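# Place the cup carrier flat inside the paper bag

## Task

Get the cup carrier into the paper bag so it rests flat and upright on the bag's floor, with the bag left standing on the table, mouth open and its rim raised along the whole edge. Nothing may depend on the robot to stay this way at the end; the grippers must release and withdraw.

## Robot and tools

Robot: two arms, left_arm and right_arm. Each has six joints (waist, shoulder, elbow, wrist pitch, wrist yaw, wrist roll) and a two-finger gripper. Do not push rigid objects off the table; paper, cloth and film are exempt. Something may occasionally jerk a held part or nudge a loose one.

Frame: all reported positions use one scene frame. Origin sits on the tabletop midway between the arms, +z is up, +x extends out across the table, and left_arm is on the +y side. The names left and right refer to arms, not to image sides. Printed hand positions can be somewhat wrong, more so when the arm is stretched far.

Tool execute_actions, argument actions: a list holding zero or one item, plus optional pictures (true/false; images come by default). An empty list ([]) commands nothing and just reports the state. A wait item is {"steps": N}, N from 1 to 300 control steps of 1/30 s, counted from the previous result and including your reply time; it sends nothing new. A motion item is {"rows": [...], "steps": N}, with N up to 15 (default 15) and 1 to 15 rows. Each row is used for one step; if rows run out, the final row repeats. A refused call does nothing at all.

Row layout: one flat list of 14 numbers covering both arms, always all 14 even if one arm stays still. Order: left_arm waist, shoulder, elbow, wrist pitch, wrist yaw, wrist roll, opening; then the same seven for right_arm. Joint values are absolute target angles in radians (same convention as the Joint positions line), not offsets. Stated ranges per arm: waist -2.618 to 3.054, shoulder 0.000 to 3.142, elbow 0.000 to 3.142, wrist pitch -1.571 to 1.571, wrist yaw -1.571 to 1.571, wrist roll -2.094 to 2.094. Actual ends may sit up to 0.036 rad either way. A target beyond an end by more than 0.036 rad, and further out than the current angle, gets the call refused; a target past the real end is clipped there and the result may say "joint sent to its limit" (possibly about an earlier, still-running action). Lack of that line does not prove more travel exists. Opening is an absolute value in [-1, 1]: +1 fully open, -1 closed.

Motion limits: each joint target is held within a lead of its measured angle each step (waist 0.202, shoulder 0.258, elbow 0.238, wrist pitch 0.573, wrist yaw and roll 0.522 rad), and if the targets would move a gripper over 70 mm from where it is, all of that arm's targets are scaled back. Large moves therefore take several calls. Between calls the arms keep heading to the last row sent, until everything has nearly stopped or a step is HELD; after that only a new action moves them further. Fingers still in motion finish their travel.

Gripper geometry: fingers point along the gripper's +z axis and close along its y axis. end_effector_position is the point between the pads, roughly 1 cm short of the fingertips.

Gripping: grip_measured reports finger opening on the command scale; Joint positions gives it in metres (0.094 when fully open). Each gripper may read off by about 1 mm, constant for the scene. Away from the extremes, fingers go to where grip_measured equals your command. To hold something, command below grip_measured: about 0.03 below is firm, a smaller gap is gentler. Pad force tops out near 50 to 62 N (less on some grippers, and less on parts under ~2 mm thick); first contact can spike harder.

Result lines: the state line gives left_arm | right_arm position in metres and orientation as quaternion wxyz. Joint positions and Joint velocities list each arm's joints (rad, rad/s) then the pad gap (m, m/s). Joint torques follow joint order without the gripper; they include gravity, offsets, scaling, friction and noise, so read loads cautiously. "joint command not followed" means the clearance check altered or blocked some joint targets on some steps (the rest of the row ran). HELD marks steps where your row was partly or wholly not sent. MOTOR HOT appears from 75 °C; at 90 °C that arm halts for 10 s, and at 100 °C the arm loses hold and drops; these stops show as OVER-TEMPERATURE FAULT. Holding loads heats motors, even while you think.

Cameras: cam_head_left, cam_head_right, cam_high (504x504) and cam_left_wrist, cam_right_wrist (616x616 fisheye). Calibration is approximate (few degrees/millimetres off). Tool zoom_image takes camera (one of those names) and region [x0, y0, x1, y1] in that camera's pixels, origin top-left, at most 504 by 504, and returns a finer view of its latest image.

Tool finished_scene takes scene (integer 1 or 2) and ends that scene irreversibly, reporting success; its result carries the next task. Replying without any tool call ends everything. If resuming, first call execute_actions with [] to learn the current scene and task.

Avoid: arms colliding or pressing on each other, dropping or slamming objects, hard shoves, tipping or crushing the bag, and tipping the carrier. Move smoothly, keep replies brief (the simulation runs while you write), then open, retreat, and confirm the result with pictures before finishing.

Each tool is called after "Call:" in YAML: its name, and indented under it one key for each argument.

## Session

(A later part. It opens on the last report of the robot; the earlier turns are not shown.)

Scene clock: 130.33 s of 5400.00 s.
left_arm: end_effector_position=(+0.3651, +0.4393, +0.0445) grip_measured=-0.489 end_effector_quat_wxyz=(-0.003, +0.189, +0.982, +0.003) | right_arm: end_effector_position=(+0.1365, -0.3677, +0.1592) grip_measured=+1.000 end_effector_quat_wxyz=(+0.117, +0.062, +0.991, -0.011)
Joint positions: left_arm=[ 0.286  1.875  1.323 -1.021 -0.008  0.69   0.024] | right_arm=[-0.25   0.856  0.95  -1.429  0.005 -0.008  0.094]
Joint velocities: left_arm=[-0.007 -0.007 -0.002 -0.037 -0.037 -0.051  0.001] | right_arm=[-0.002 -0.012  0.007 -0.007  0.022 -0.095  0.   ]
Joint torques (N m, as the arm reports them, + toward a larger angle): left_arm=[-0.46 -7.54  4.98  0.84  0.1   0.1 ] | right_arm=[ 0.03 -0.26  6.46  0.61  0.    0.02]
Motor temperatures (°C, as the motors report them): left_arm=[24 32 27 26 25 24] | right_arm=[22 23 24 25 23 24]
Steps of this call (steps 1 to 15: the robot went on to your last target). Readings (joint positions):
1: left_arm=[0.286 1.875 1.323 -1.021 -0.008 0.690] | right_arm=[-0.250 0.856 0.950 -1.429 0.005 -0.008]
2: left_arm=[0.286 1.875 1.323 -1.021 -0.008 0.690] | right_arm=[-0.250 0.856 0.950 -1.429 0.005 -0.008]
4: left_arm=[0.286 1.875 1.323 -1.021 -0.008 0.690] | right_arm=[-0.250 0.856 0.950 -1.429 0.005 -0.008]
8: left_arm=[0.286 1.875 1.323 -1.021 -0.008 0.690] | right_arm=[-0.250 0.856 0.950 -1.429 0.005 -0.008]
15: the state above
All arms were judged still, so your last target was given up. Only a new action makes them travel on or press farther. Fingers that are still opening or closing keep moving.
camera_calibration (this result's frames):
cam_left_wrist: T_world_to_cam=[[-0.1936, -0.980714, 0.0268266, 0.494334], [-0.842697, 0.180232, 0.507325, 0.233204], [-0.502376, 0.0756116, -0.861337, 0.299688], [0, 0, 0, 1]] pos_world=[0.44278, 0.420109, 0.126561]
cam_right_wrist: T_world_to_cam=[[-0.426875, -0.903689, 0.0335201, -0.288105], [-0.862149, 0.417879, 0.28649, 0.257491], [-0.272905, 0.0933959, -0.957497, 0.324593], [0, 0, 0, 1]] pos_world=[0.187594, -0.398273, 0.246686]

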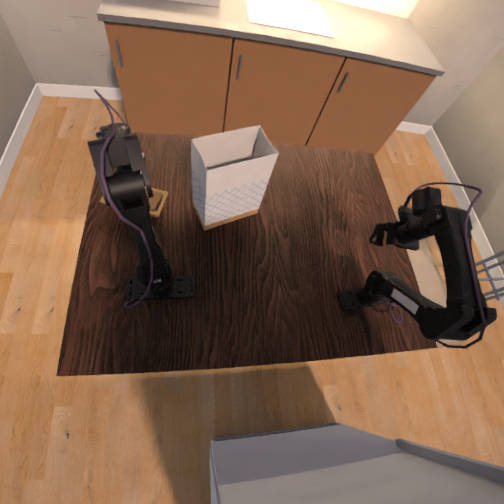

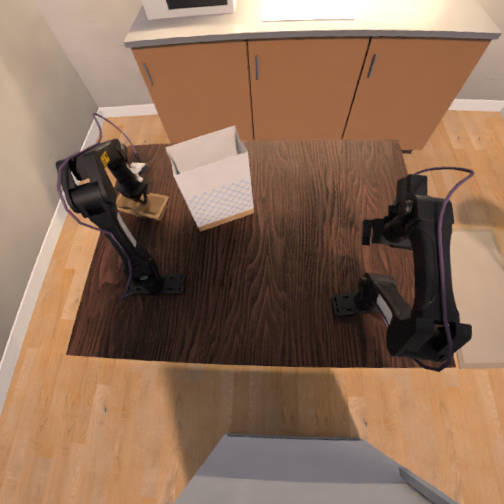

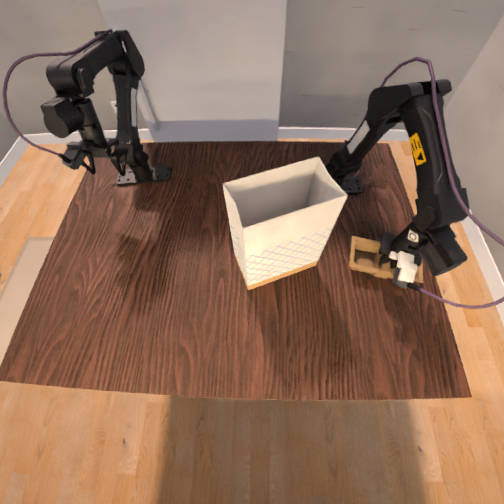

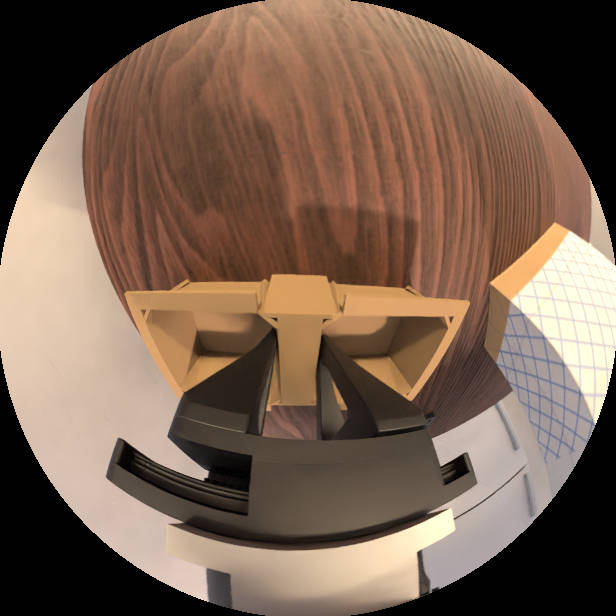

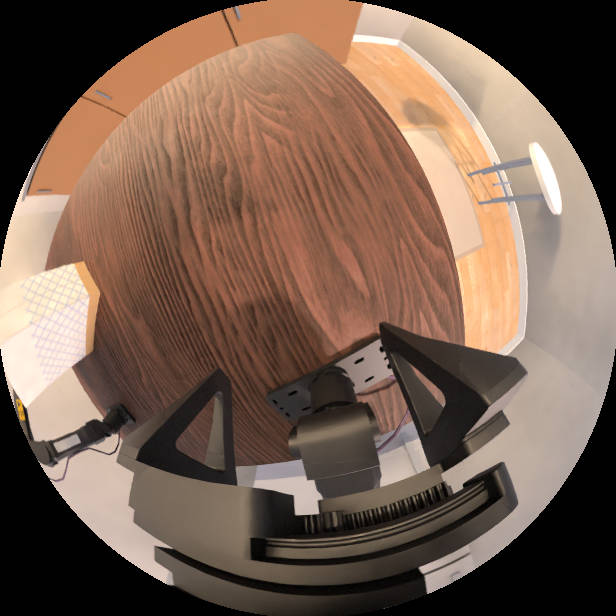

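Call:
execute_actions:
  actions:
    - {"rows":[[0.28,1.75,1.6,-1.3,0,0.7,-0.53,-0.25,0.856,0.95,-1.428,0,0,1],[0.28,1.75,1.6,-1.3,0,0.7,-0.53,-0.25,0.856,0.95,-1.428,0,0,1],[0.28,1.75,1.6,-1.3,0,0.7,-0.53,-0.25,0.856,0.95,-1.428,0,0,1],[0.28,1.75,1.6,-1.3,0,0.7,-0.53,-0.25,0.856,0.95,-1.428,0,0,1],[0.28,1.75,1.6,-1.3,0,0.7,-0.53,-0.25,0.856,0.95,-1.428,0,0,1],[0.28,1.58,2.32,-1.56,0,-0.86,-0.53,-0.25,0.856,0.95,-1.428,0,0,1]],"steps":15}
  pictures: false

Call:
execute_actions:
  actions:
    - {"steps":45}

Scene clock: 171.33 s of 5400.00 s.
left_arm: end_effector_position=(+0.3857, +0.4460, +0.3117) grip_measured=-0.490 end_effector_quat_wxyz=(+0.247, -0.134, +0.959, +0.046) | right_arm: end_effector_position=(+0.1365, -0.3677, +0.1592) grip_measured=+1.000 end_effector_quat_wxyz=(+0.117, +0.062, +0.991, -0.011)
Joint positions: left_arm=[ 0.286  1.624  2.004 -1.444 -0.008  0.033  0.024] | right_arm=[-0.25   0.856  0.95  -1.429  0.005 -0.008  0.094]
Joint velocities: left_arm=[-0.007 -0.188  2.    -0.505 -0.037 -2.513 -0.001] | right_arm=[-0.007 -0.007 -0.017 -0.051  0.007 -0.022  0.   ]
Joint torques (N m, as the arm reports them, + toward a larger angle): left_arm=[-0.29 -7.82  7.9   1.45  0.08 -0.01] | right_arm=[-0.15 -0.3   6.34  0.63 -0.04  0.06]
Motor temperatures (°C, as the motors report them): left_arm=[24 33 27 26 25 25] | right_arm=[22 23 24 26 23 24]
Steps of this call (steps 1 to 90: nothing new was sent; then 37.50 s passed at rest; steps 91 to 105: all 15 steps of this action). Readings (joint positions):
91: left_arm=[0.286 1.873 1.345 -1.054 -0.008 0.690] | right_arm=[-0.250 0.856 0.950 -1.429 0.005 -0.008]
92: left_arm=[0.286 1.870 1.379 -1.098 -0.008 0.690] | right_arm=[-0.250 0.856 0.950 -1.429 0.005 -0.008]
94: left_arm=[0.286 1.844 1.465 -1.156 -0.008 0.690] | right_arm=[-0.250 0.856 0.950 -1.429 0.005 -0.008]
98: left_arm=[0.286 1.742 1.614 -1.253 -0.008 0.547] | right_arm=[-0.250 0.856 0.950 -1.429 0.005 -0.008]
105: the state above

Scene clock: 172.83 s of 5400.00 s.
left_arm: end_effector_position=(+0.3617, +0.4373, +0.4126) grip_measured=-0.491 end_effector_quat_wxyz=(+0.360, -0.509, +0.775, -0.099) | right_arm: end_effector_position=(+0.1365, -0.3677, +0.1592) grip_measured=+1.000 end_effector_quat_wxyz=(+0.117, +0.062, +0.991, -0.011)
Joint positions: left_arm=[ 0.286  1.575  2.312 -1.542 -0.003 -0.853  0.024] | right_arm=[-0.25   0.856  0.95  -1.429  0.005 -0.008  0.094]
Joint velocities: left_arm=[-0.007 -0.007  0.027 -0.037  0.051  0.022  0.   ] | right_arm=[-0.022  0.007  0.002 -0.066  0.051  0.007  0.   ]
Joint torques (N m, as the arm reports them, + toward a larger angle): left_arm=[-0.46 -3.79  5.85  1.94  0.05 -0.03] | right_arm=[ 0.06 -0.22  6.51  0.63 -0.06  0.06]
Motor temperatures (°C, as the motors report them): left_arm=[24 33 27 27 25 25] | right_arm=[22 23 24 26 23 24]
joint sent to its limit (left arm) — the command would take joint 4 (wrist pitch) past its lower limit, so that joint was sent only as far as its limit.
Steps of this call (steps 1 to 45: the robot went on to your last target). Readings (joint positions):
1: left_arm=[0.286 1.619 2.077 -1.460 -0.008 -0.058] | right_arm=[-0.250 0.856 0.950 -1.429 0.005 -0.008]
2: left_arm=[0.286 1.616 2.152 -1.472 -0.008 -0.150] | right_arm=[-0.250 0.856 0.950 -1.429 0.005 -0.008]
4: left_arm=[0.286 1.599 2.260 -1.476 -0.007 -0.349] | right_arm=[-0.250 0.856 0.950 -1.429 0.005 -0.008]
8: left_arm=[0.286 1.556 2.312 -1.500 -0.006 -0.646] | right_arm=[-0.250 0.856 0.950 -1.429 0.005 -0.008]
45: the state above
All arms were judged still, so your last target was given up. Only a new action makes them travel on or press farther. Fingers that are still opening or closing keep moving.
camera_calibration (this result's frames):
cam_left_wrist: T_world_to_cam=[[0.72515, -0.300902, 0.619368, -0.392234], [-0.416512, -0.907938, 0.0465527, 0.555781], [0.548339, -0.291732, -0.78372, 0.363704], [0, 0, 0, 1]] pos_world=[0.316485, 0.492694, 0.502106]
cam_right_wrist: T_world_to_cam=[[-0.426875, -0.903689, 0.0335201, -0.288105], [-0.862149, 0.417879, 0.28649, 0.257491], [-0.272905, 0.0933959, -0.957497, 0.324593], [0, 0, 0, 1]] pos_world=[0.187594, -0.398273, 0.246686]

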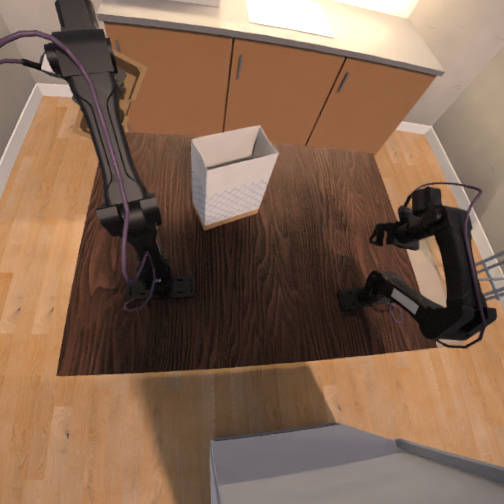

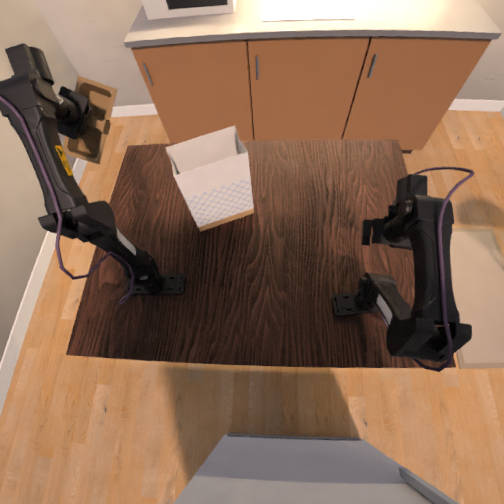

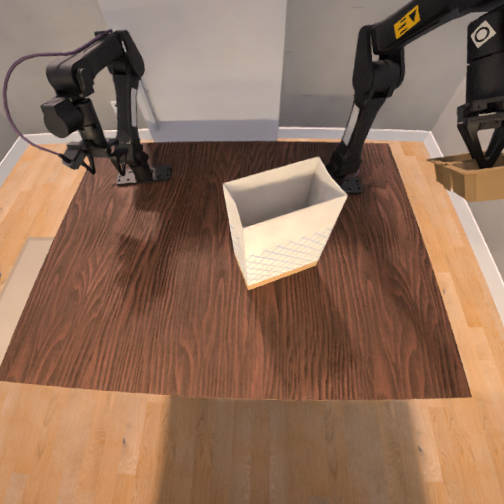

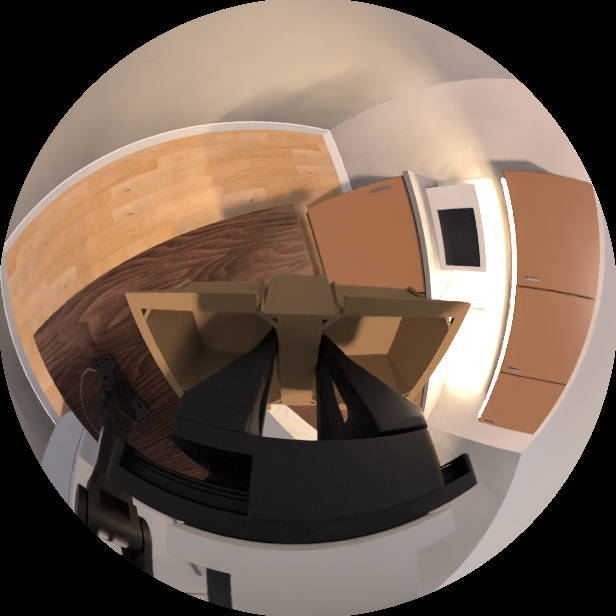

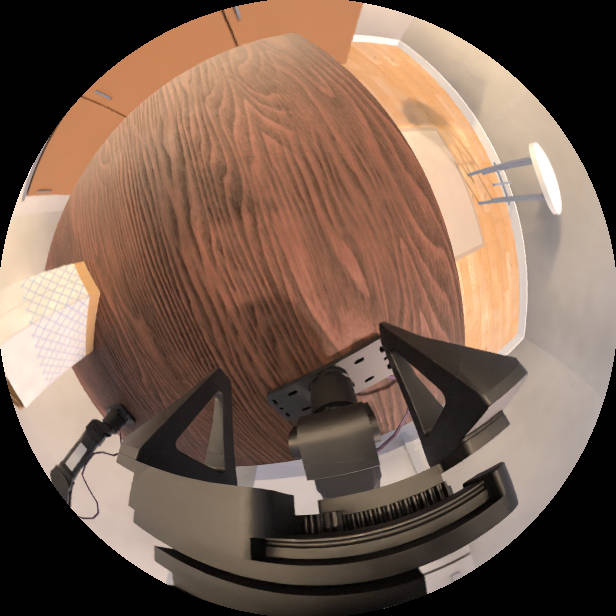

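Call:
execute_actions:
  actions:
    - {"rows":[[-0.1,1.56,2.32,-1.54,0,-0.86,-0.53,-0.25,0.856,0.95,-1.428,0,0,1],[-0.1,1.56,2.32,-1.54,0,-0.86,-0.53,-0.25,0.856,0.95,-1.428,0,0,1],[-0.1,1.56,2.32,-1.54,0,-0.86,-0.53,-0.25,0.856,0.95,-1.428,0,0,1],[-0.52,1.56,2.32,-1.54,0,-0.86,-0.53,-0.25,0.856,0.95,-1.428,0,0,1]],"steps":15}
  pictures: false

Call:
execute_actions:
  actions:
    - {"steps":25}

Scene clock: 179.00 s of 5400.00 s.
left_arm: end_effector_position=(+0.3347, +0.1699, +0.4126) grip_measured=-0.490 end_effector_quat_wxyz=(+0.285, -0.157, +0.914, -0.242) | right_arm: end_effector_position=(+0.1365, -0.3677, +0.1592) grip_measured=+1.000 end_effector_quat_wxyz=(+0.117, +0.062, +0.991, -0.011)
Joint positions: left_arm=[-0.529  1.575  2.312 -1.542  0.02  -0.855  0.024] | right_arm=[-0.25   0.856  0.95  -1.429  0.005 -0.008  0.094]
Joint velocities: left_arm=[ 0.022  0.012 -0.002 -0.007 -0.11  -0.051  0.   ] | right_arm=[ 0.007  0.002  0.002 -0.037 -0.051  0.022  0.   ]
Joint torques (N m, as the arm reports them, + toward a larger angle): left_arm=[ 0.25 -5.19  5.87  2.17 -0.06  0.  ] | right_arm=[-0.08 -0.17  6.23  0.64 -0.03  0.06]
Motor temperatures (°C, as the motors report them): left_arm=[24 32 27 27 25 24] | right_arm=[22 23 25 26 23 24]
Steps of this call (steps 1 to 90: nothing new was sent; then 2.67 s passed at rest; steps 91 to 105: all 15 steps of this action). Readings (joint positions):
91: left_arm=[0.257 1.575 2.312 -1.542 -0.020 -0.855] | right_arm=[-0.250 0.856 0.950 -1.429 0.005 -0.008]
92: left_arm=[0.200 1.575 2.312 -1.542 -0.027 -0.855] | right_arm=[-0.250 0.856 0.950 -1.429 0.005 -0.008]
94: left_arm=[0.052 1.575 2.312 -1.542 -0.021 -0.855] | right_arm=[-0.250 0.856 0.950 -1.429 0.005 -0.008]
98: left_arm=[-0.254 1.575 2.312 -1.542 -0.008 -0.855] | right_arm=[-0.250 0.856 0.950 -1.429 0.005 -0.008]
105: the state above

Scene clock: 179.83 s of 5400.00 s.
left_arm: end_effector_position=(+0.3356, +0.1714, +0.4126) grip_measured=-0.490 end_effector_quat_wxyz=(+0.287, -0.159, +0.914, -0.239) | right_arm: end_effector_position=(+0.1365, -0.3677, +0.1592) grip_measured=+1.000 end_effector_quat_wxyz=(+0.117, +0.062, +0.991, -0.011)
Joint positions: left_arm=[-0.529  1.575  2.312 -1.542  0.011 -0.855  0.024] | right_arm=[-0.25   0.856  0.95  -1.429  0.005 -0.008  0.094]
Joint velocities: left_arm=[ 0.012 -0.022 -0.007 -0.037  0.022 -0.051 -0.   ] | right_arm=[-0.002 -0.002  0.002 -0.022  0.125  0.022  0.   ]
Joint torques (N m, as the arm reports them, + toward a larger angle): left_arm=[ 0.49 -5.3   5.84  2.13 -0.09 -0.02] | right_arm=[-0.18 -0.28  6.28  0.61 -0.02  0.07]
Motor temperatures (°C, as the motors report them): left_arm=[24 32 27 27 25 24] | right_arm=[22 23 25 26 23 24]
Steps of this call (steps 1 to 15: the robot went on to your last target; steps 16 to 25: nothing new was sent). Readings (joint positions):
1: left_arm=[-0.529 1.575 2.312 -1.542 0.017 -0.855] | right_arm=[-0.250 0.856 0.950 -1.429 0.005 -0.008]
2: left_arm=[-0.529 1.575 2.312 -1.542 0.016 -0.855] | right_arm=[-0.250 0.856 0.950 -1.429 0.005 -0.008]
4: left_arm=[-0.529 1.575 2.312 -1.542 0.014 -0.855] | right_arm=[-0.250 0.856 0.950 -1.429 0.005 -0.008]
8: left_arm=[-0.529 1.575 2.312 -1.542 0.012 -0.855] | right_arm=[-0.250 0.856 0.950 -1.429 0.005 -0.008]
25: the state above
All arms were judged still, so your last target was given up. Only a new action makes them travel on or press farther. Fingers that are still opening or closing keep moving.
camera_calibration (this result's frames):
cam_left_wrist: T_world_to_cam=[[0.276323, -0.730056, 0.625031, -0.231462], [-0.948476, -0.312074, 0.0548037, 0.376476], [0.155046, -0.607971, -0.778674, 0.48457], [0, 0, 0, 1]] pos_world=[0.345906, 0.243112, 0.501361]
cam_right_wrist: T_world_to_cam=[[-0.426875, -0.903689, 0.0335201, -0.288105], [-0.862149, 0.417879, 0.28649, 0.257491], [-0.272905, 0.0933959, -0.957497, 0.324593], [0, 0, 0, 1]] pos_world=[0.187594, -0.398273, 0.246686]

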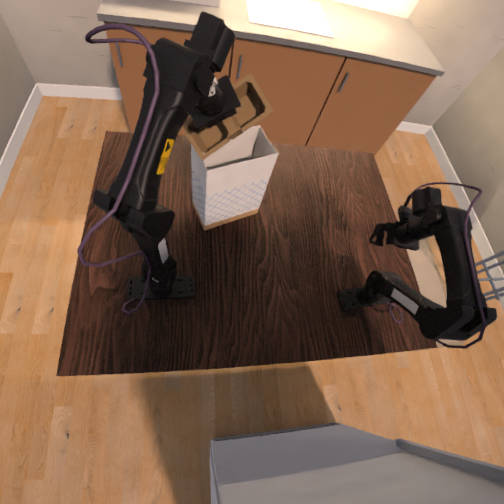

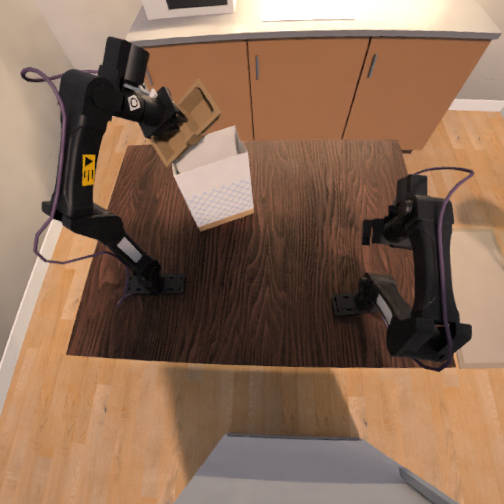

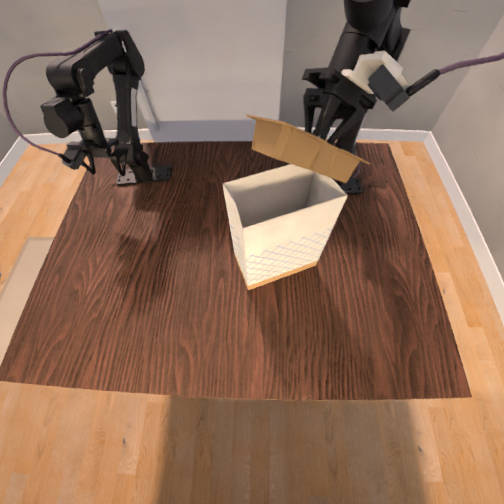

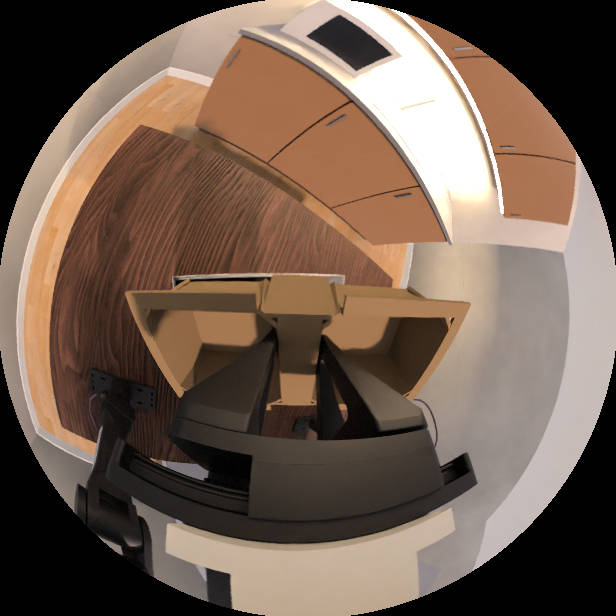

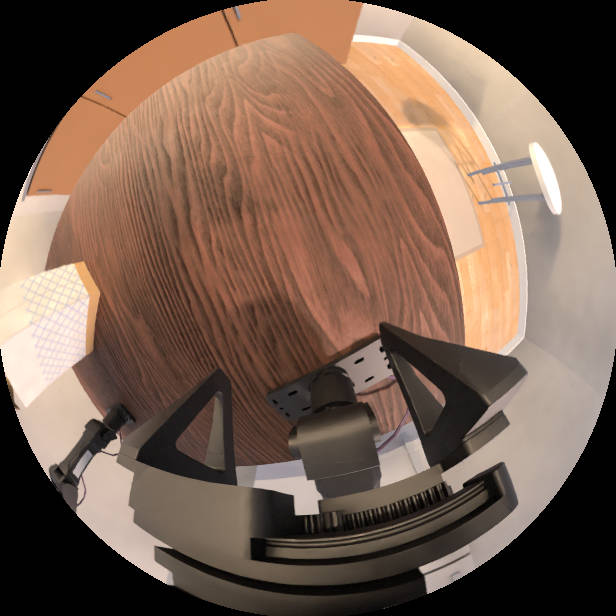

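Call:
execute_actions:
  actions:
    - {"rows":[[-0.6,1.5,2.2,-1.54,0,-0.86,-0.53,-0.25,0.856,0.95,-1.428,0,0,1],[-0.6,1.5,2.2,-1.54,0,-0.86,-0.53,-0.25,0.856,0.95,-1.428,0,0,1],[-0.6,1.5,2.2,-1.54,0,-0.86,-0.53,-0.25,0.856,0.95,-1.428,0,0,1],[-0.6,1.5,2.2,-1.54,0,-0.86,-0.53,-0.25,0.856,0.95,-1.428,0,0,1],[-0.6,1.5,2.2,-1.54,0,-0.86,-0.53,-0.25,0.856,0.95,-1.428,0,0,1],[-0.6,1.49,2.08,-1.54,0,-0.86,-0.53,-0.25,0.856,0.95,-1.428,0,0,1]],"steps":15}

Scene clock: 191.10 s of 5400.00 s.
left_arm: end_effector_position=(+0.3106, +0.1627, +0.3683) grip_measured=-0.528 end_effector_quat_wxyz=(+0.234, -0.134, +0.941, -0.205) | right_arm: end_effector_position=(+0.1365, -0.3677, +0.1592) grip_measured=+1.000 end_effector_quat_wxyz=(+0.117, +0.062, +0.991, -0.011)
Joint positions: left_arm=[-0.596  1.499  2.092 -1.531  0.003 -0.856  0.022] | right_arm=[-0.25   0.856  0.95  -1.429  0.005 -0.008  0.094]
Joint velocities: left_arm=[ 0.012 -0.007  0.012  0.022  0.037 -0.051  0.   ] | right_arm=[ 0.002  0.002 -0.002 -0.037 -0.037  0.037  0.   ]
Joint torques (N m, as the arm reports them, + toward a larger angle): left_arm=[-0.34 -4.95  4.71  1.82 -0.01 -0.01] | right_arm=[-0.08 -0.42  6.4   0.7  -0.02  0.05]
Motor temperatures (°C, as the motors report them): left_arm=[24 31 27 28 25 24] | right_arm=[22 23 25 26 23 24]
Steps of this call (steps 1 to 100: nothing new was sent; then 7.43 s passed at rest; steps 101 to 115: all 15 steps of this action). Readings (joint positions):
101: left_arm=[-0.526 1.564 2.289 -1.511 -0.008 -0.856] | right_arm=[-0.250 0.856 0.950 -1.429 0.005 -0.008]
102: left_arm=[-0.547 1.548 2.258 -1.513 -0.008 -0.856] | right_arm=[-0.250 0.856 0.950 -1.429 0.005 -0.008]
104: left_arm=[-0.585 1.531 2.227 -1.526 -0.001 -0.856] | right_arm=[-0.250 0.856 0.950 -1.429 0.005 -0.008]
108: left_arm=[-0.596 1.499 2.134 -1.524 0.003 -0.856] | right_arm=[-0.250 0.856 0.950 -1.429 0.005 -0.008]
115: the state above
camera_calibration (this result's frames):
cam_left_wrist: T_world_to_cam=[[0.294776, -0.790127, 0.537408, -0.166967], [-0.955103, -0.261138, 0.139947, 0.314922], [0.0297616, -0.554533, -0.831629, 0.498361], [0, 0, 0, 1]] pos_world=[0.335169, 0.226671, 0.460108]
cam_right_wrist: T_world_to_cam=[[-0.426875, -0.903689, 0.0335201, -0.288105], [-0.862149, 0.417879, 0.28649, 0.257491], [-0.272905, 0.0933959, -0.957497, 0.324593], [0, 0, 0, 1]] pos_world=[0.187594, -0.398273, 0.246686]

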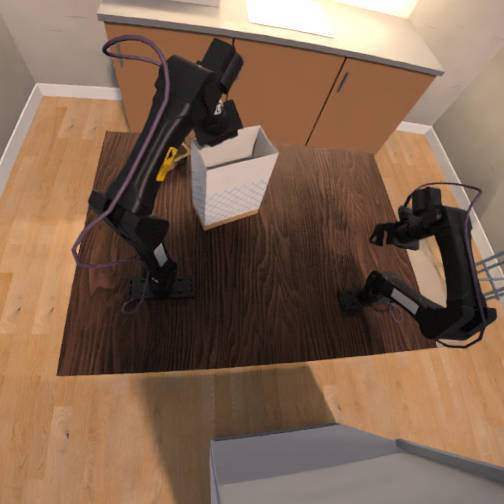

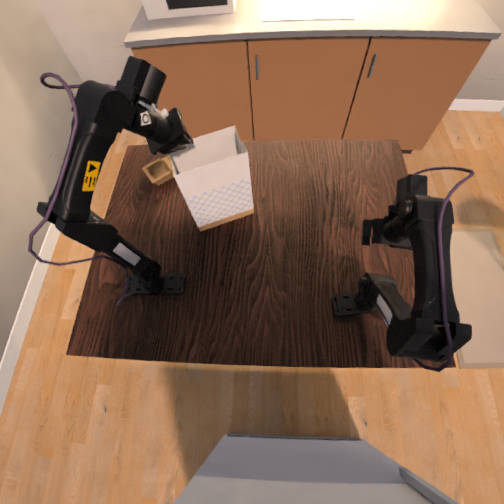

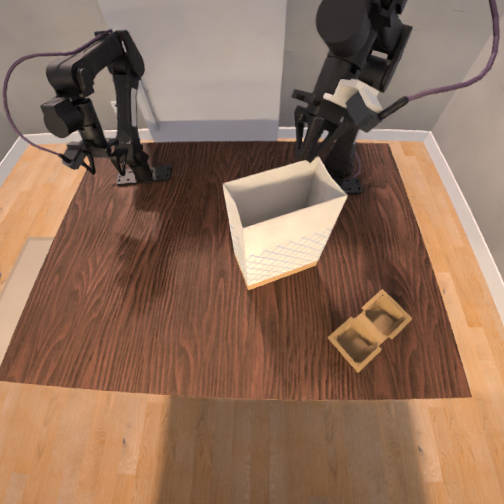

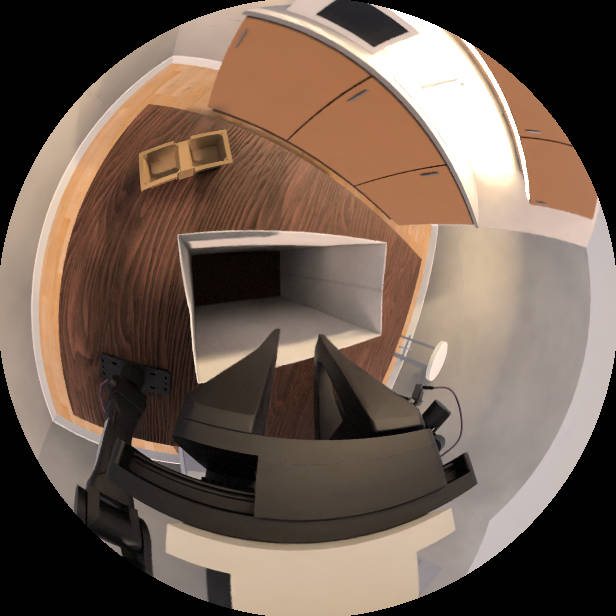

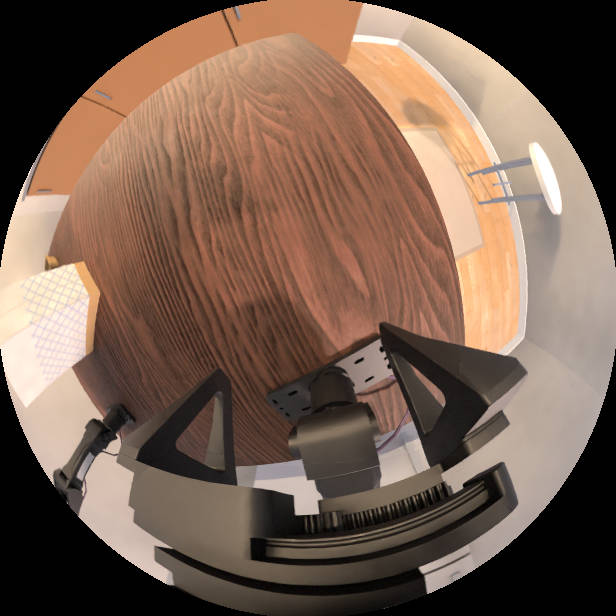

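Call:
execute_actions:
  actions:
    - {"rows":[[0.1,1.56,2.3,-1.5,0,-0.49,0.3,-0.25,0.856,0.95,-1.428,0,0,1]],"steps":15}
  pictures: false

Call:
execute_actions:
  actions:
    - {"rows":[[0.1,2.3,2.36,-1.44,0,-0.49,0.3,-0.25,0.856,0.95,-1.428,0,0,1]],"steps":15}
  pictures: false

Call:
execute_actions:
  actions:
    - {"steps":30}

Scene clock: 205.27 s of 5400.00 s.
left_arm: end_effector_position=(+0.3803, +0.3809, +0.4111) grip_measured=+0.298 end_effector_quat_wxyz=(+0.375, -0.296, +0.876, -0.070) | right_arm: end_effector_position=(+0.1365, -0.3677, +0.1592) grip_measured=+1.000 end_effector_quat_wxyz=(+0.117, +0.062, +0.991, -0.011)
Joint positions: left_arm=[ 0.108  1.56   2.267 -1.494 -0.008 -0.517  0.061] | right_arm=[-0.25   0.856  0.95  -1.429  0.005 -0.008  0.094]
Joint velocities: left_arm=[ 0.012  0.012  0.007 -0.066 -0.007  0.066 -0.   ] | right_arm=[-0.002  0.007 -0.002 -0.051 -0.007 -0.022  0.   ]
Joint torques (N m, as the arm reports them, + toward a larger angle): left_arm=[-0.75 -4.1   8.45  2.06  0.08  0.16] | right_arm=[-0.06 -0.13  6.41  0.66 -0.08  0.06]
Motor temperatures (°C, as the motors report them): left_arm=[24 31 27 28 25 24] | right_arm=[22 23 25 26 23 24]
Steps of this call (steps 1 to 15: the robot went on to your last target; steps 16 to 90: nothing new was sent; then 10.67 s passed at rest; steps 91 to 105: all 15 steps of this action). Readings (joint positions):
91: left_arm=[-0.567 1.514 2.130 -1.549 0.020 -0.797] | right_arm=[-0.250 0.856 0.950 -1.429 0.005 -0.008]
92: left_arm=[-0.509 1.536 2.184 -1.544 0.027 -0.737] | right_arm=[-0.250 0.856 0.950 -1.429 0.005 -0.008]
94: left_arm=[-0.362 1.558 2.247 -1.508 0.024 -0.652] | right_arm=[-0.250 0.856 0.950 -1.429 0.005 -0.008]
98: left_arm=[-0.056 1.560 2.267 -1.494 0.014 -0.563] | right_arm=[-0.250 0.856 0.950 -1.429 0.005 -0.008]
105: the state above

Scene clock: 205.77 s of 5400.00 s.
left_arm: end_effector_position=(+0.5201, +0.3987, +0.1545) grip_measured=+0.298 end_effector_quat_wxyz=(+0.101, -0.312, +0.944, -0.017) | right_arm: end_effector_position=(+0.1365, -0.3677, +0.1592) grip_measured=+1.000 end_effector_quat_wxyz=(+0.117, +0.062, +0.991, -0.011)
Joint positions: left_arm=[ 0.108  2.27   2.341 -1.435 -0.005 -0.507  0.061] | right_arm=[-0.25   0.856  0.95  -1.429  0.005 -0.008  0.094]
Joint velocities: left_arm=[-0.007  1.473  0.012  0.022  0.037  0.066  0.001] | right_arm=[ 0.012 -0.012 -0.007  0.007  0.051 -0.037  0.   ]
Joint torques (N m, as the arm reports them, + toward a larger angle): left_arm=[ -0.58 -15.48   8.37   0.95   0.03   0.11] | right_arm=[ 0.14 -0.27  6.43  0.61 -0.01  0.06]
Motor temperatures (°C, as the motors report them): left_arm=[24 31 27 28 25 24] | right_arm=[22 23 25 26 23 24]
Steps of this call (steps 1 to 15: all 15 steps of this action). Readings (joint positions):
1: left_arm=[0.108 1.581 2.285 -1.501 -0.008 -0.516] | right_arm=[-0.250 0.856 0.950 -1.429 0.005 -0.008]
2: left_arm=[0.108 1.610 2.313 -1.497 -0.007 -0.515] | right_arm=[-0.250 0.856 0.950 -1.429 0.005 -0.008]
4: left_arm=[0.108 1.684 2.339 -1.476 -0.007 -0.514] | right_arm=[-0.250 0.856 0.950 -1.429 0.005 -0.008]
8: left_arm=[0.108 1.877 2.341 -1.456 -0.007 -0.513] | right_arm=[-0.250 0.856 0.950 -1.429 0.005 -0.008]
15: the state above

Scene clock: 206.77 s of 5400.00 s.
left_arm: end_effector_position=(+0.5212, +0.3984, +0.1365) grip_measured=+0.298 end_effector_quat_wxyz=(+0.082, -0.310, +0.947, -0.014) | right_arm: end_effector_position=(+0.1365, -0.3677, +0.1592) grip_measured=+1.000 end_effector_quat_wxyz=(+0.117, +0.062, +0.991, -0.011)
Joint positions: left_arm=[ 0.108  2.309  2.341 -1.435 -0.002 -0.501  0.061] | right_arm=[-0.25   0.856  0.95  -1.429  0.005 -0.008  0.094]
Joint velocities: left_arm=[-0.002 -0.012 -0.002 -0.007 -0.037  0.007 -0.001] | right_arm=[ 0.002 -0.002 -0.012 -0.051 -0.095  0.022  0.   ]
Joint torques (N m, as the arm reports them, + toward a larger angle): left_arm=[ -0.56 -12.14   8.54   0.91   0.05   0.12] | right_arm=[-0.12 -0.28  6.47  0.66 -0.01  0.09]
Motor temperatures (°C, as the motors report them): left_arm=[24 32 27 28 25 24] | right_arm=[22 23 25 26 23 24]
Steps of this call (steps 1 to 30: the robot went on to your last target). Readings (joint positions):
1: left_arm=[0.108 2.315 2.341 -1.435 -0.004 -0.506] | right_arm=[-0.250 0.856 0.950 -1.429 0.005 -0.008]
2: left_arm=[0.108 2.348 2.341 -1.435 -0.003 -0.505] | right_arm=[-0.250 0.856 0.950 -1.429 0.005 -0.008]
4: left_arm=[0.108 2.378 2.341 -1.435 -0.002 -0.504] | right_arm=[-0.250 0.856 0.950 -1.429 0.005 -0.008]
8: left_arm=[0.108 2.347 2.341 -1.435 -0.002 -0.502] | right_arm=[-0.250 0.856 0.950 -1.429 0.005 -0.008]
30: the state above
All arms were judged still, so your last target was given up. Only a new action makes them travel on or press farther. Fingers that are still opening or closing keep moving.
camera_calibration (this result's frames):
cam_left_wrist: T_world_to_cam=[[0.715677, -0.685112, 0.13575, -0.124615], [-0.676048, -0.630719, 0.380989, 0.578903], [-0.1754, -0.364438, -0.91456, 0.472579], [0, 0, 0, 1]] pos_world=[0.563442, 0.451976, 0.228563]
cam_right_wrist: T_world_to_cam=[[-0.426875, -0.903689, 0.0335201, -0.288105], [-0.862149, 0.417879, 0.28649, 0.257491], [-0.272905, 0.0933959, -0.957497, 0.324593], [0, 0, 0, 1]] pos_world=[0.187594, -0.398273, 0.246686]

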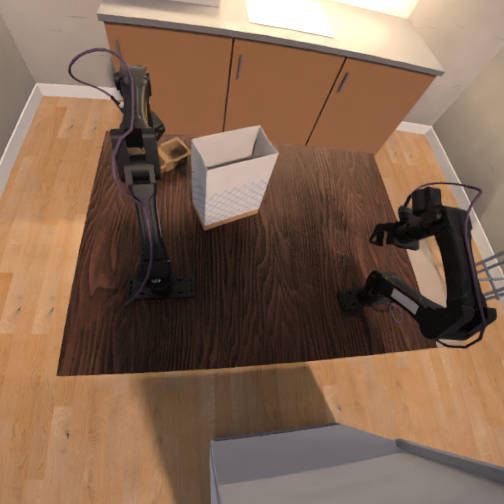

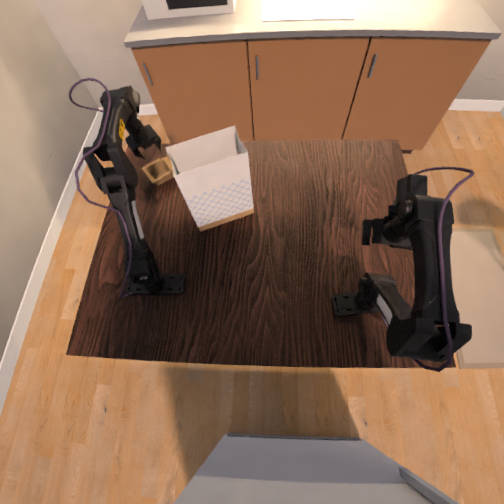

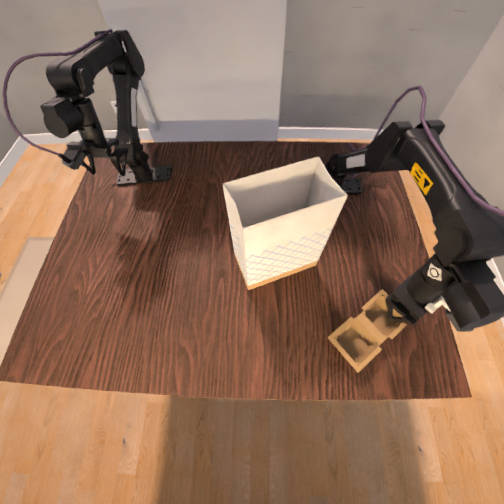

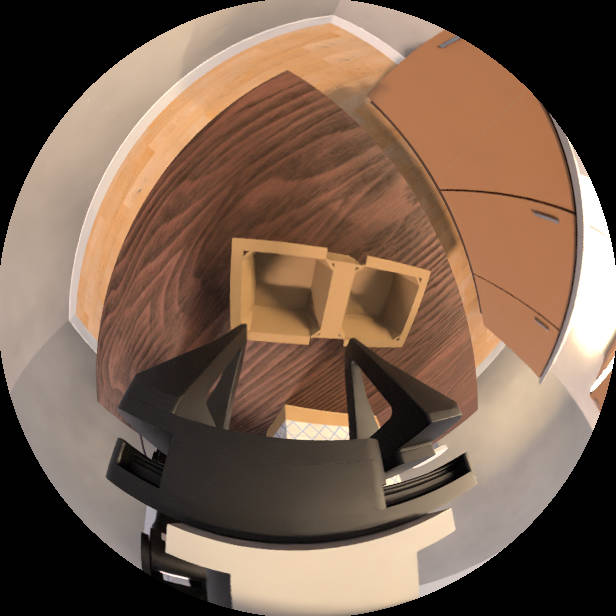

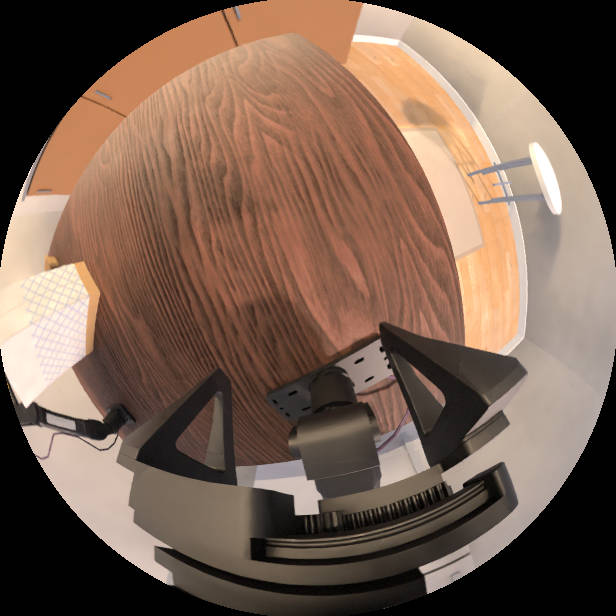

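Call:
execute_actions:
  actions:
    - {"rows":[[0.055,2.35,2.3,-1.28,0,-0.33,0.3,-0.25,0.856,0.95,-1.428,0,0,1]],"steps":15}

Scene clock: 214.40 s of 5400.00 s.
left_arm: end_effector_position=(+0.5515, +0.3729, +0.1136) grip_measured=+0.298 end_effector_quat_wxyz=(+0.112, -0.208, +0.972, -0.016) | right_arm: end_effector_position=(+0.1365, -0.3677, +0.1592) grip_measured=+1.000 end_effector_quat_wxyz=(+0.117, +0.062, +0.991, -0.011)
Joint positions: left_arm=[ 0.052  2.354  2.313 -1.302  0.002 -0.347  0.061] | right_arm=[-0.25   0.856  0.95  -1.429  0.005 -0.008  0.094]
Joint velocities: left_arm=[-0.002 -0.007 -0.007  0.007 -0.007 -0.037  0.001] | right_arm=[-0.007 -0.017 -0.002 -0.007 -0.037 -0.037  0.   ]
Joint torques (N m, as the arm reports them, + toward a larger angle): left_arm=[ -0.04 -12.37   5.89   1.34   0.01   0.14] | right_arm=[-0.14 -0.21  6.29  0.62 -0.05  0.02]
Motor temperatures (°C, as the motors report them): left_arm=[24 36 27 28 25 24] | right_arm=[22 23 25 26 23 24]
Steps of this call (steps 1 to 90: nothing new was sent; then 4.13 s passed at rest; steps 91 to 105: all 15 steps of this action). Readings (joint positions):
91: left_arm=[0.105 2.311 2.336 -1.421 -0.003 -0.475] | right_arm=[-0.250 0.856 0.950 -1.429 0.005 -0.008]
92: left_arm=[0.100 2.314 2.333 -1.397 -0.003 -0.449] | right_arm=[-0.250 0.856 0.950 -1.429 0.005 -0.008]
94: left_arm=[0.083 2.326 2.328 -1.357 -0.003 -0.410] | right_arm=[-0.250 0.856 0.950 -1.429 0.005 -0.008]
98: left_arm=[0.055 2.349 2.316 -1.319 0.000 -0.369] | right_arm=[-0.250 0.856 0.950 -1.429 0.005 -0.008]
105: the state above
camera_calibration (this result's frames):
cam_left_wrist: T_world_to_cam=[[0.550306, -0.821893, 0.147156, -0.0196898], [-0.812772, -0.486933, 0.319839, 0.620824], [-0.191218, -0.295614, -0.935974, 0.433104], [0, 0, 0, 1]] pos_world=[0.598241, 0.414148, 0.209708]
cam_right_wrist: T_world_to_cam=[[-0.426875, -0.903689, 0.0335201, -0.288105], [-0.862149, 0.417879, 0.28649, 0.257491], [-0.272905, 0.0933959, -0.957497, 0.324593], [0, 0, 0, 1]] pos_world=[0.187594, -0.398273, 0.246686]

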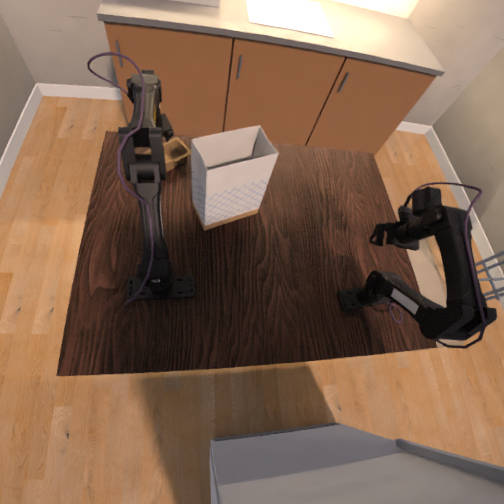

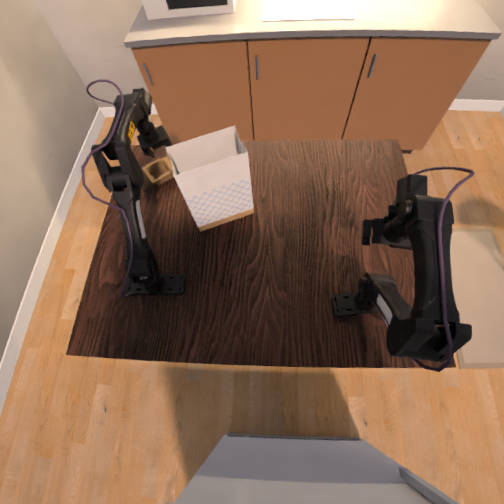

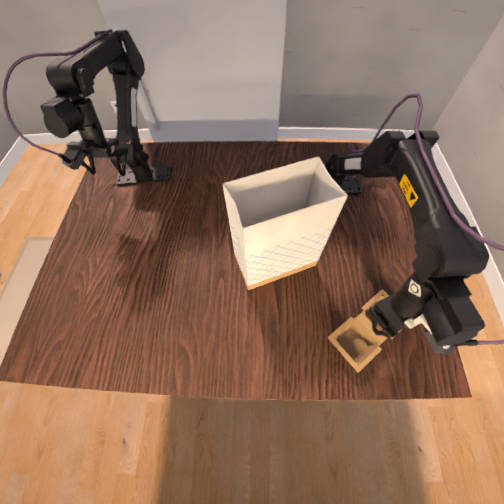

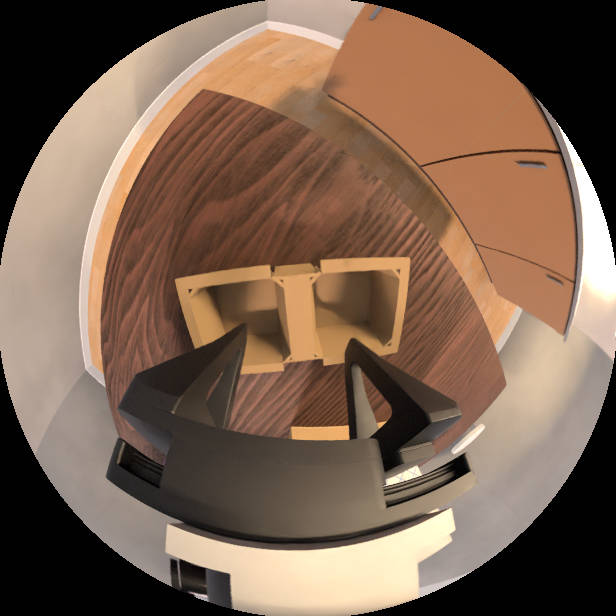

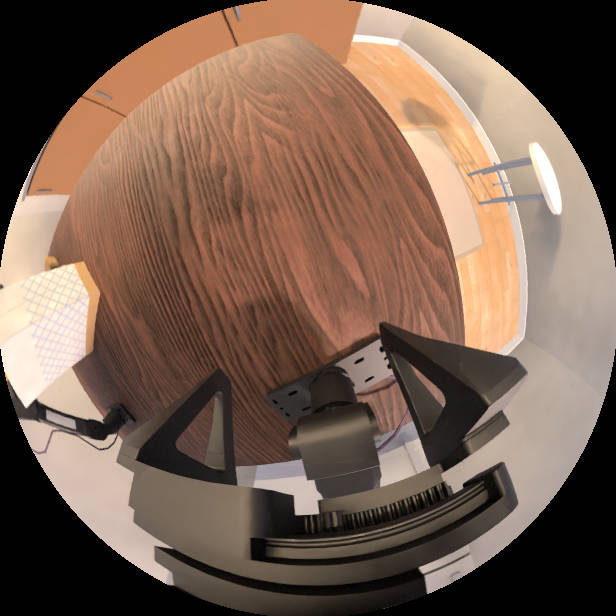

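Call:
execute_actions:
  actions:
    - {"rows":[[0.05,2.36,2.2,-1.19,0,-0.39,0.3,-0.25,0.856,0.95,-1.428,0,0,1],[0.05,2.36,2.2,-1.19,0,-0.39,0.3,-0.25,0.856,0.95,-1.428,0,0,1],[0.05,2.36,2.2,-1.19,0,-0.39,0.3,-0.25,0.856,0.95,-1.428,0,0,1],[0.05,2.37,2.1,-1.08,0,-0.39,0.3,-0.25,0.856,0.95,-1.428,0,0,1]],"steps":15}

Scene clock: 219.90 s of 5400.00 s.
left_arm: end_effector_position=(+0.5494, +0.3728, +0.0421) grip_measured=+0.298 end_effector_quat_wxyz=(+0.085, -0.224, +0.971, -0.014) | right_arm: end_effector_position=(+0.1365, -0.3677, +0.1592) grip_measured=+1.000 end_effector_quat_wxyz=(+0.117, +0.062, +0.991, -0.011)
Joint positions: left_arm=[ 0.052  2.39   2.103 -1.111  0.002 -0.378  0.061] | right_arm=[-0.25   0.856  0.95  -1.429  0.005 -0.008  0.094]
Joint velocities: left_arm=[-0.022  0.007 -0.002  0.139 -0.022 -0.095 -0.001] | right_arm=[ 0.002  0.002 -0.007  0.007  0.022 -0.066  0.   ]
Joint torques (N m, as the arm reports them, + toward a larger angle): left_arm=[ -0.16 -13.51   6.83   1.16   0.    -0.04] | right_arm=[ 0.02 -0.1   6.45  0.62 -0.01  0.09]
Motor temperatures (°C, as the motors report them): left_arm=[24 38 27 28 25 25] | right_arm=[22 23 25 26 23 24]
Steps of this call (steps 1 to 15: the robot went on to your last target; steps 16 to 90: nothing new was sent; then 2.00 s passed at rest; steps 91 to 105: all 15 steps of this action). Readings (joint positions):
91: left_arm=[0.052 2.351 2.293 -1.279 0.002 -0.348] | right_arm=[-0.250 0.856 0.950 -1.429 0.005 -0.008]
92: left_arm=[0.052 2.347 2.270 -1.260 0.002 -0.354] | right_arm=[-0.250 0.856 0.950 -1.429 0.005 -0.008]
94: left_arm=[0.052 2.348 2.213 -1.218 0.002 -0.364] | right_arm=[-0.250 0.856 0.950 -1.429 0.005 -0.008]
98: left_arm=[0.052 2.374 2.118 -1.151 0.002 -0.373] | right_arm=[-0.250 0.856 0.950 -1.429 0.005 -0.008]
105: the state above
camera_calibration (this result's frames):
cam_left_wrist: T_world_to_cam=[[0.582365, -0.803343, 0.124463, -0.0317233], [-0.778857, -0.50752, 0.368516, 0.628867], [-0.232878, -0.31155, -0.921252, 0.394021], [0, 0, 0, 1]] pos_world=[0.600031, 0.416435, 0.135193]
cam_right_wrist: T_world_to_cam=[[-0.426875, -0.903689, 0.0335201, -0.288105], [-0.862149, 0.417879, 0.28649, 0.257491], [-0.272905, 0.0933959, -0.957497, 0.324593], [0, 0, 0, 1]] pos_world=[0.187594, -0.398273, 0.246686]

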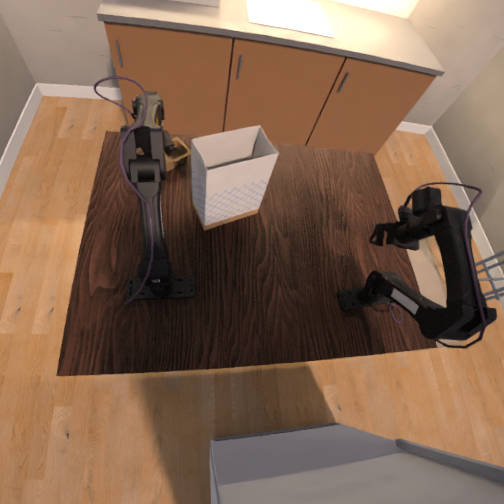

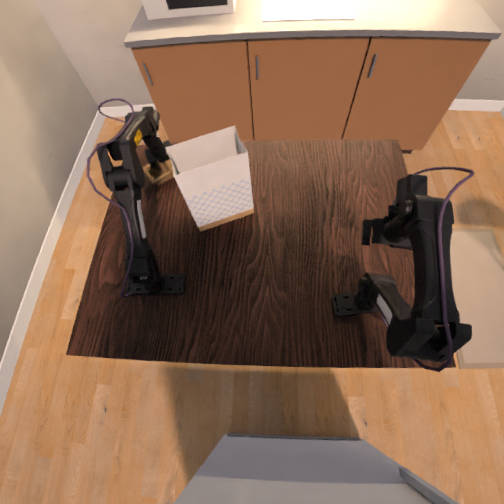

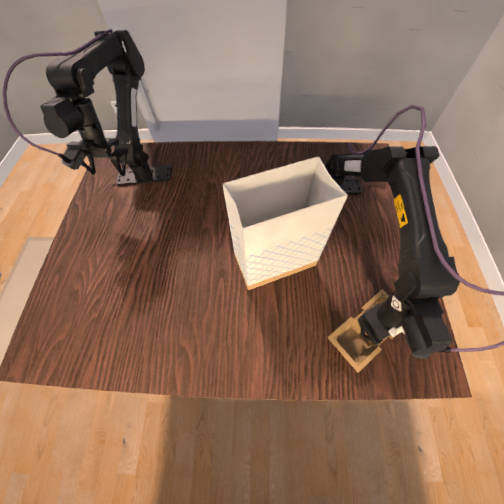

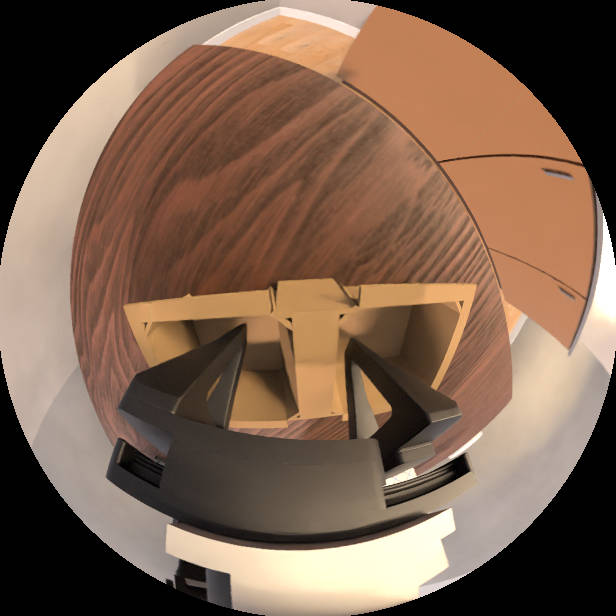

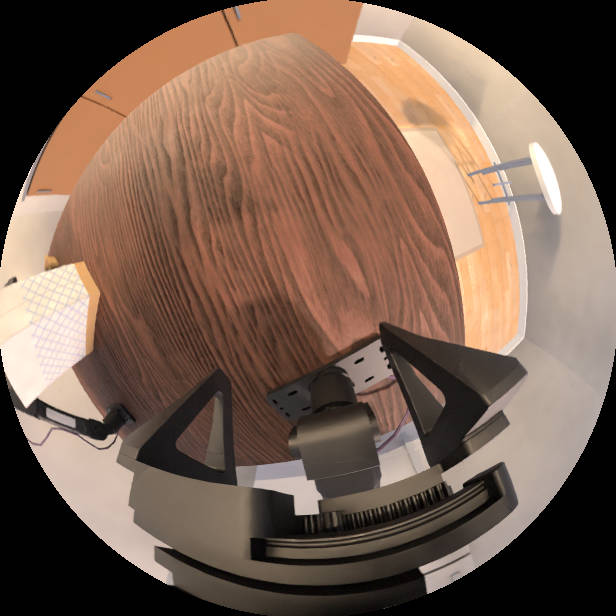

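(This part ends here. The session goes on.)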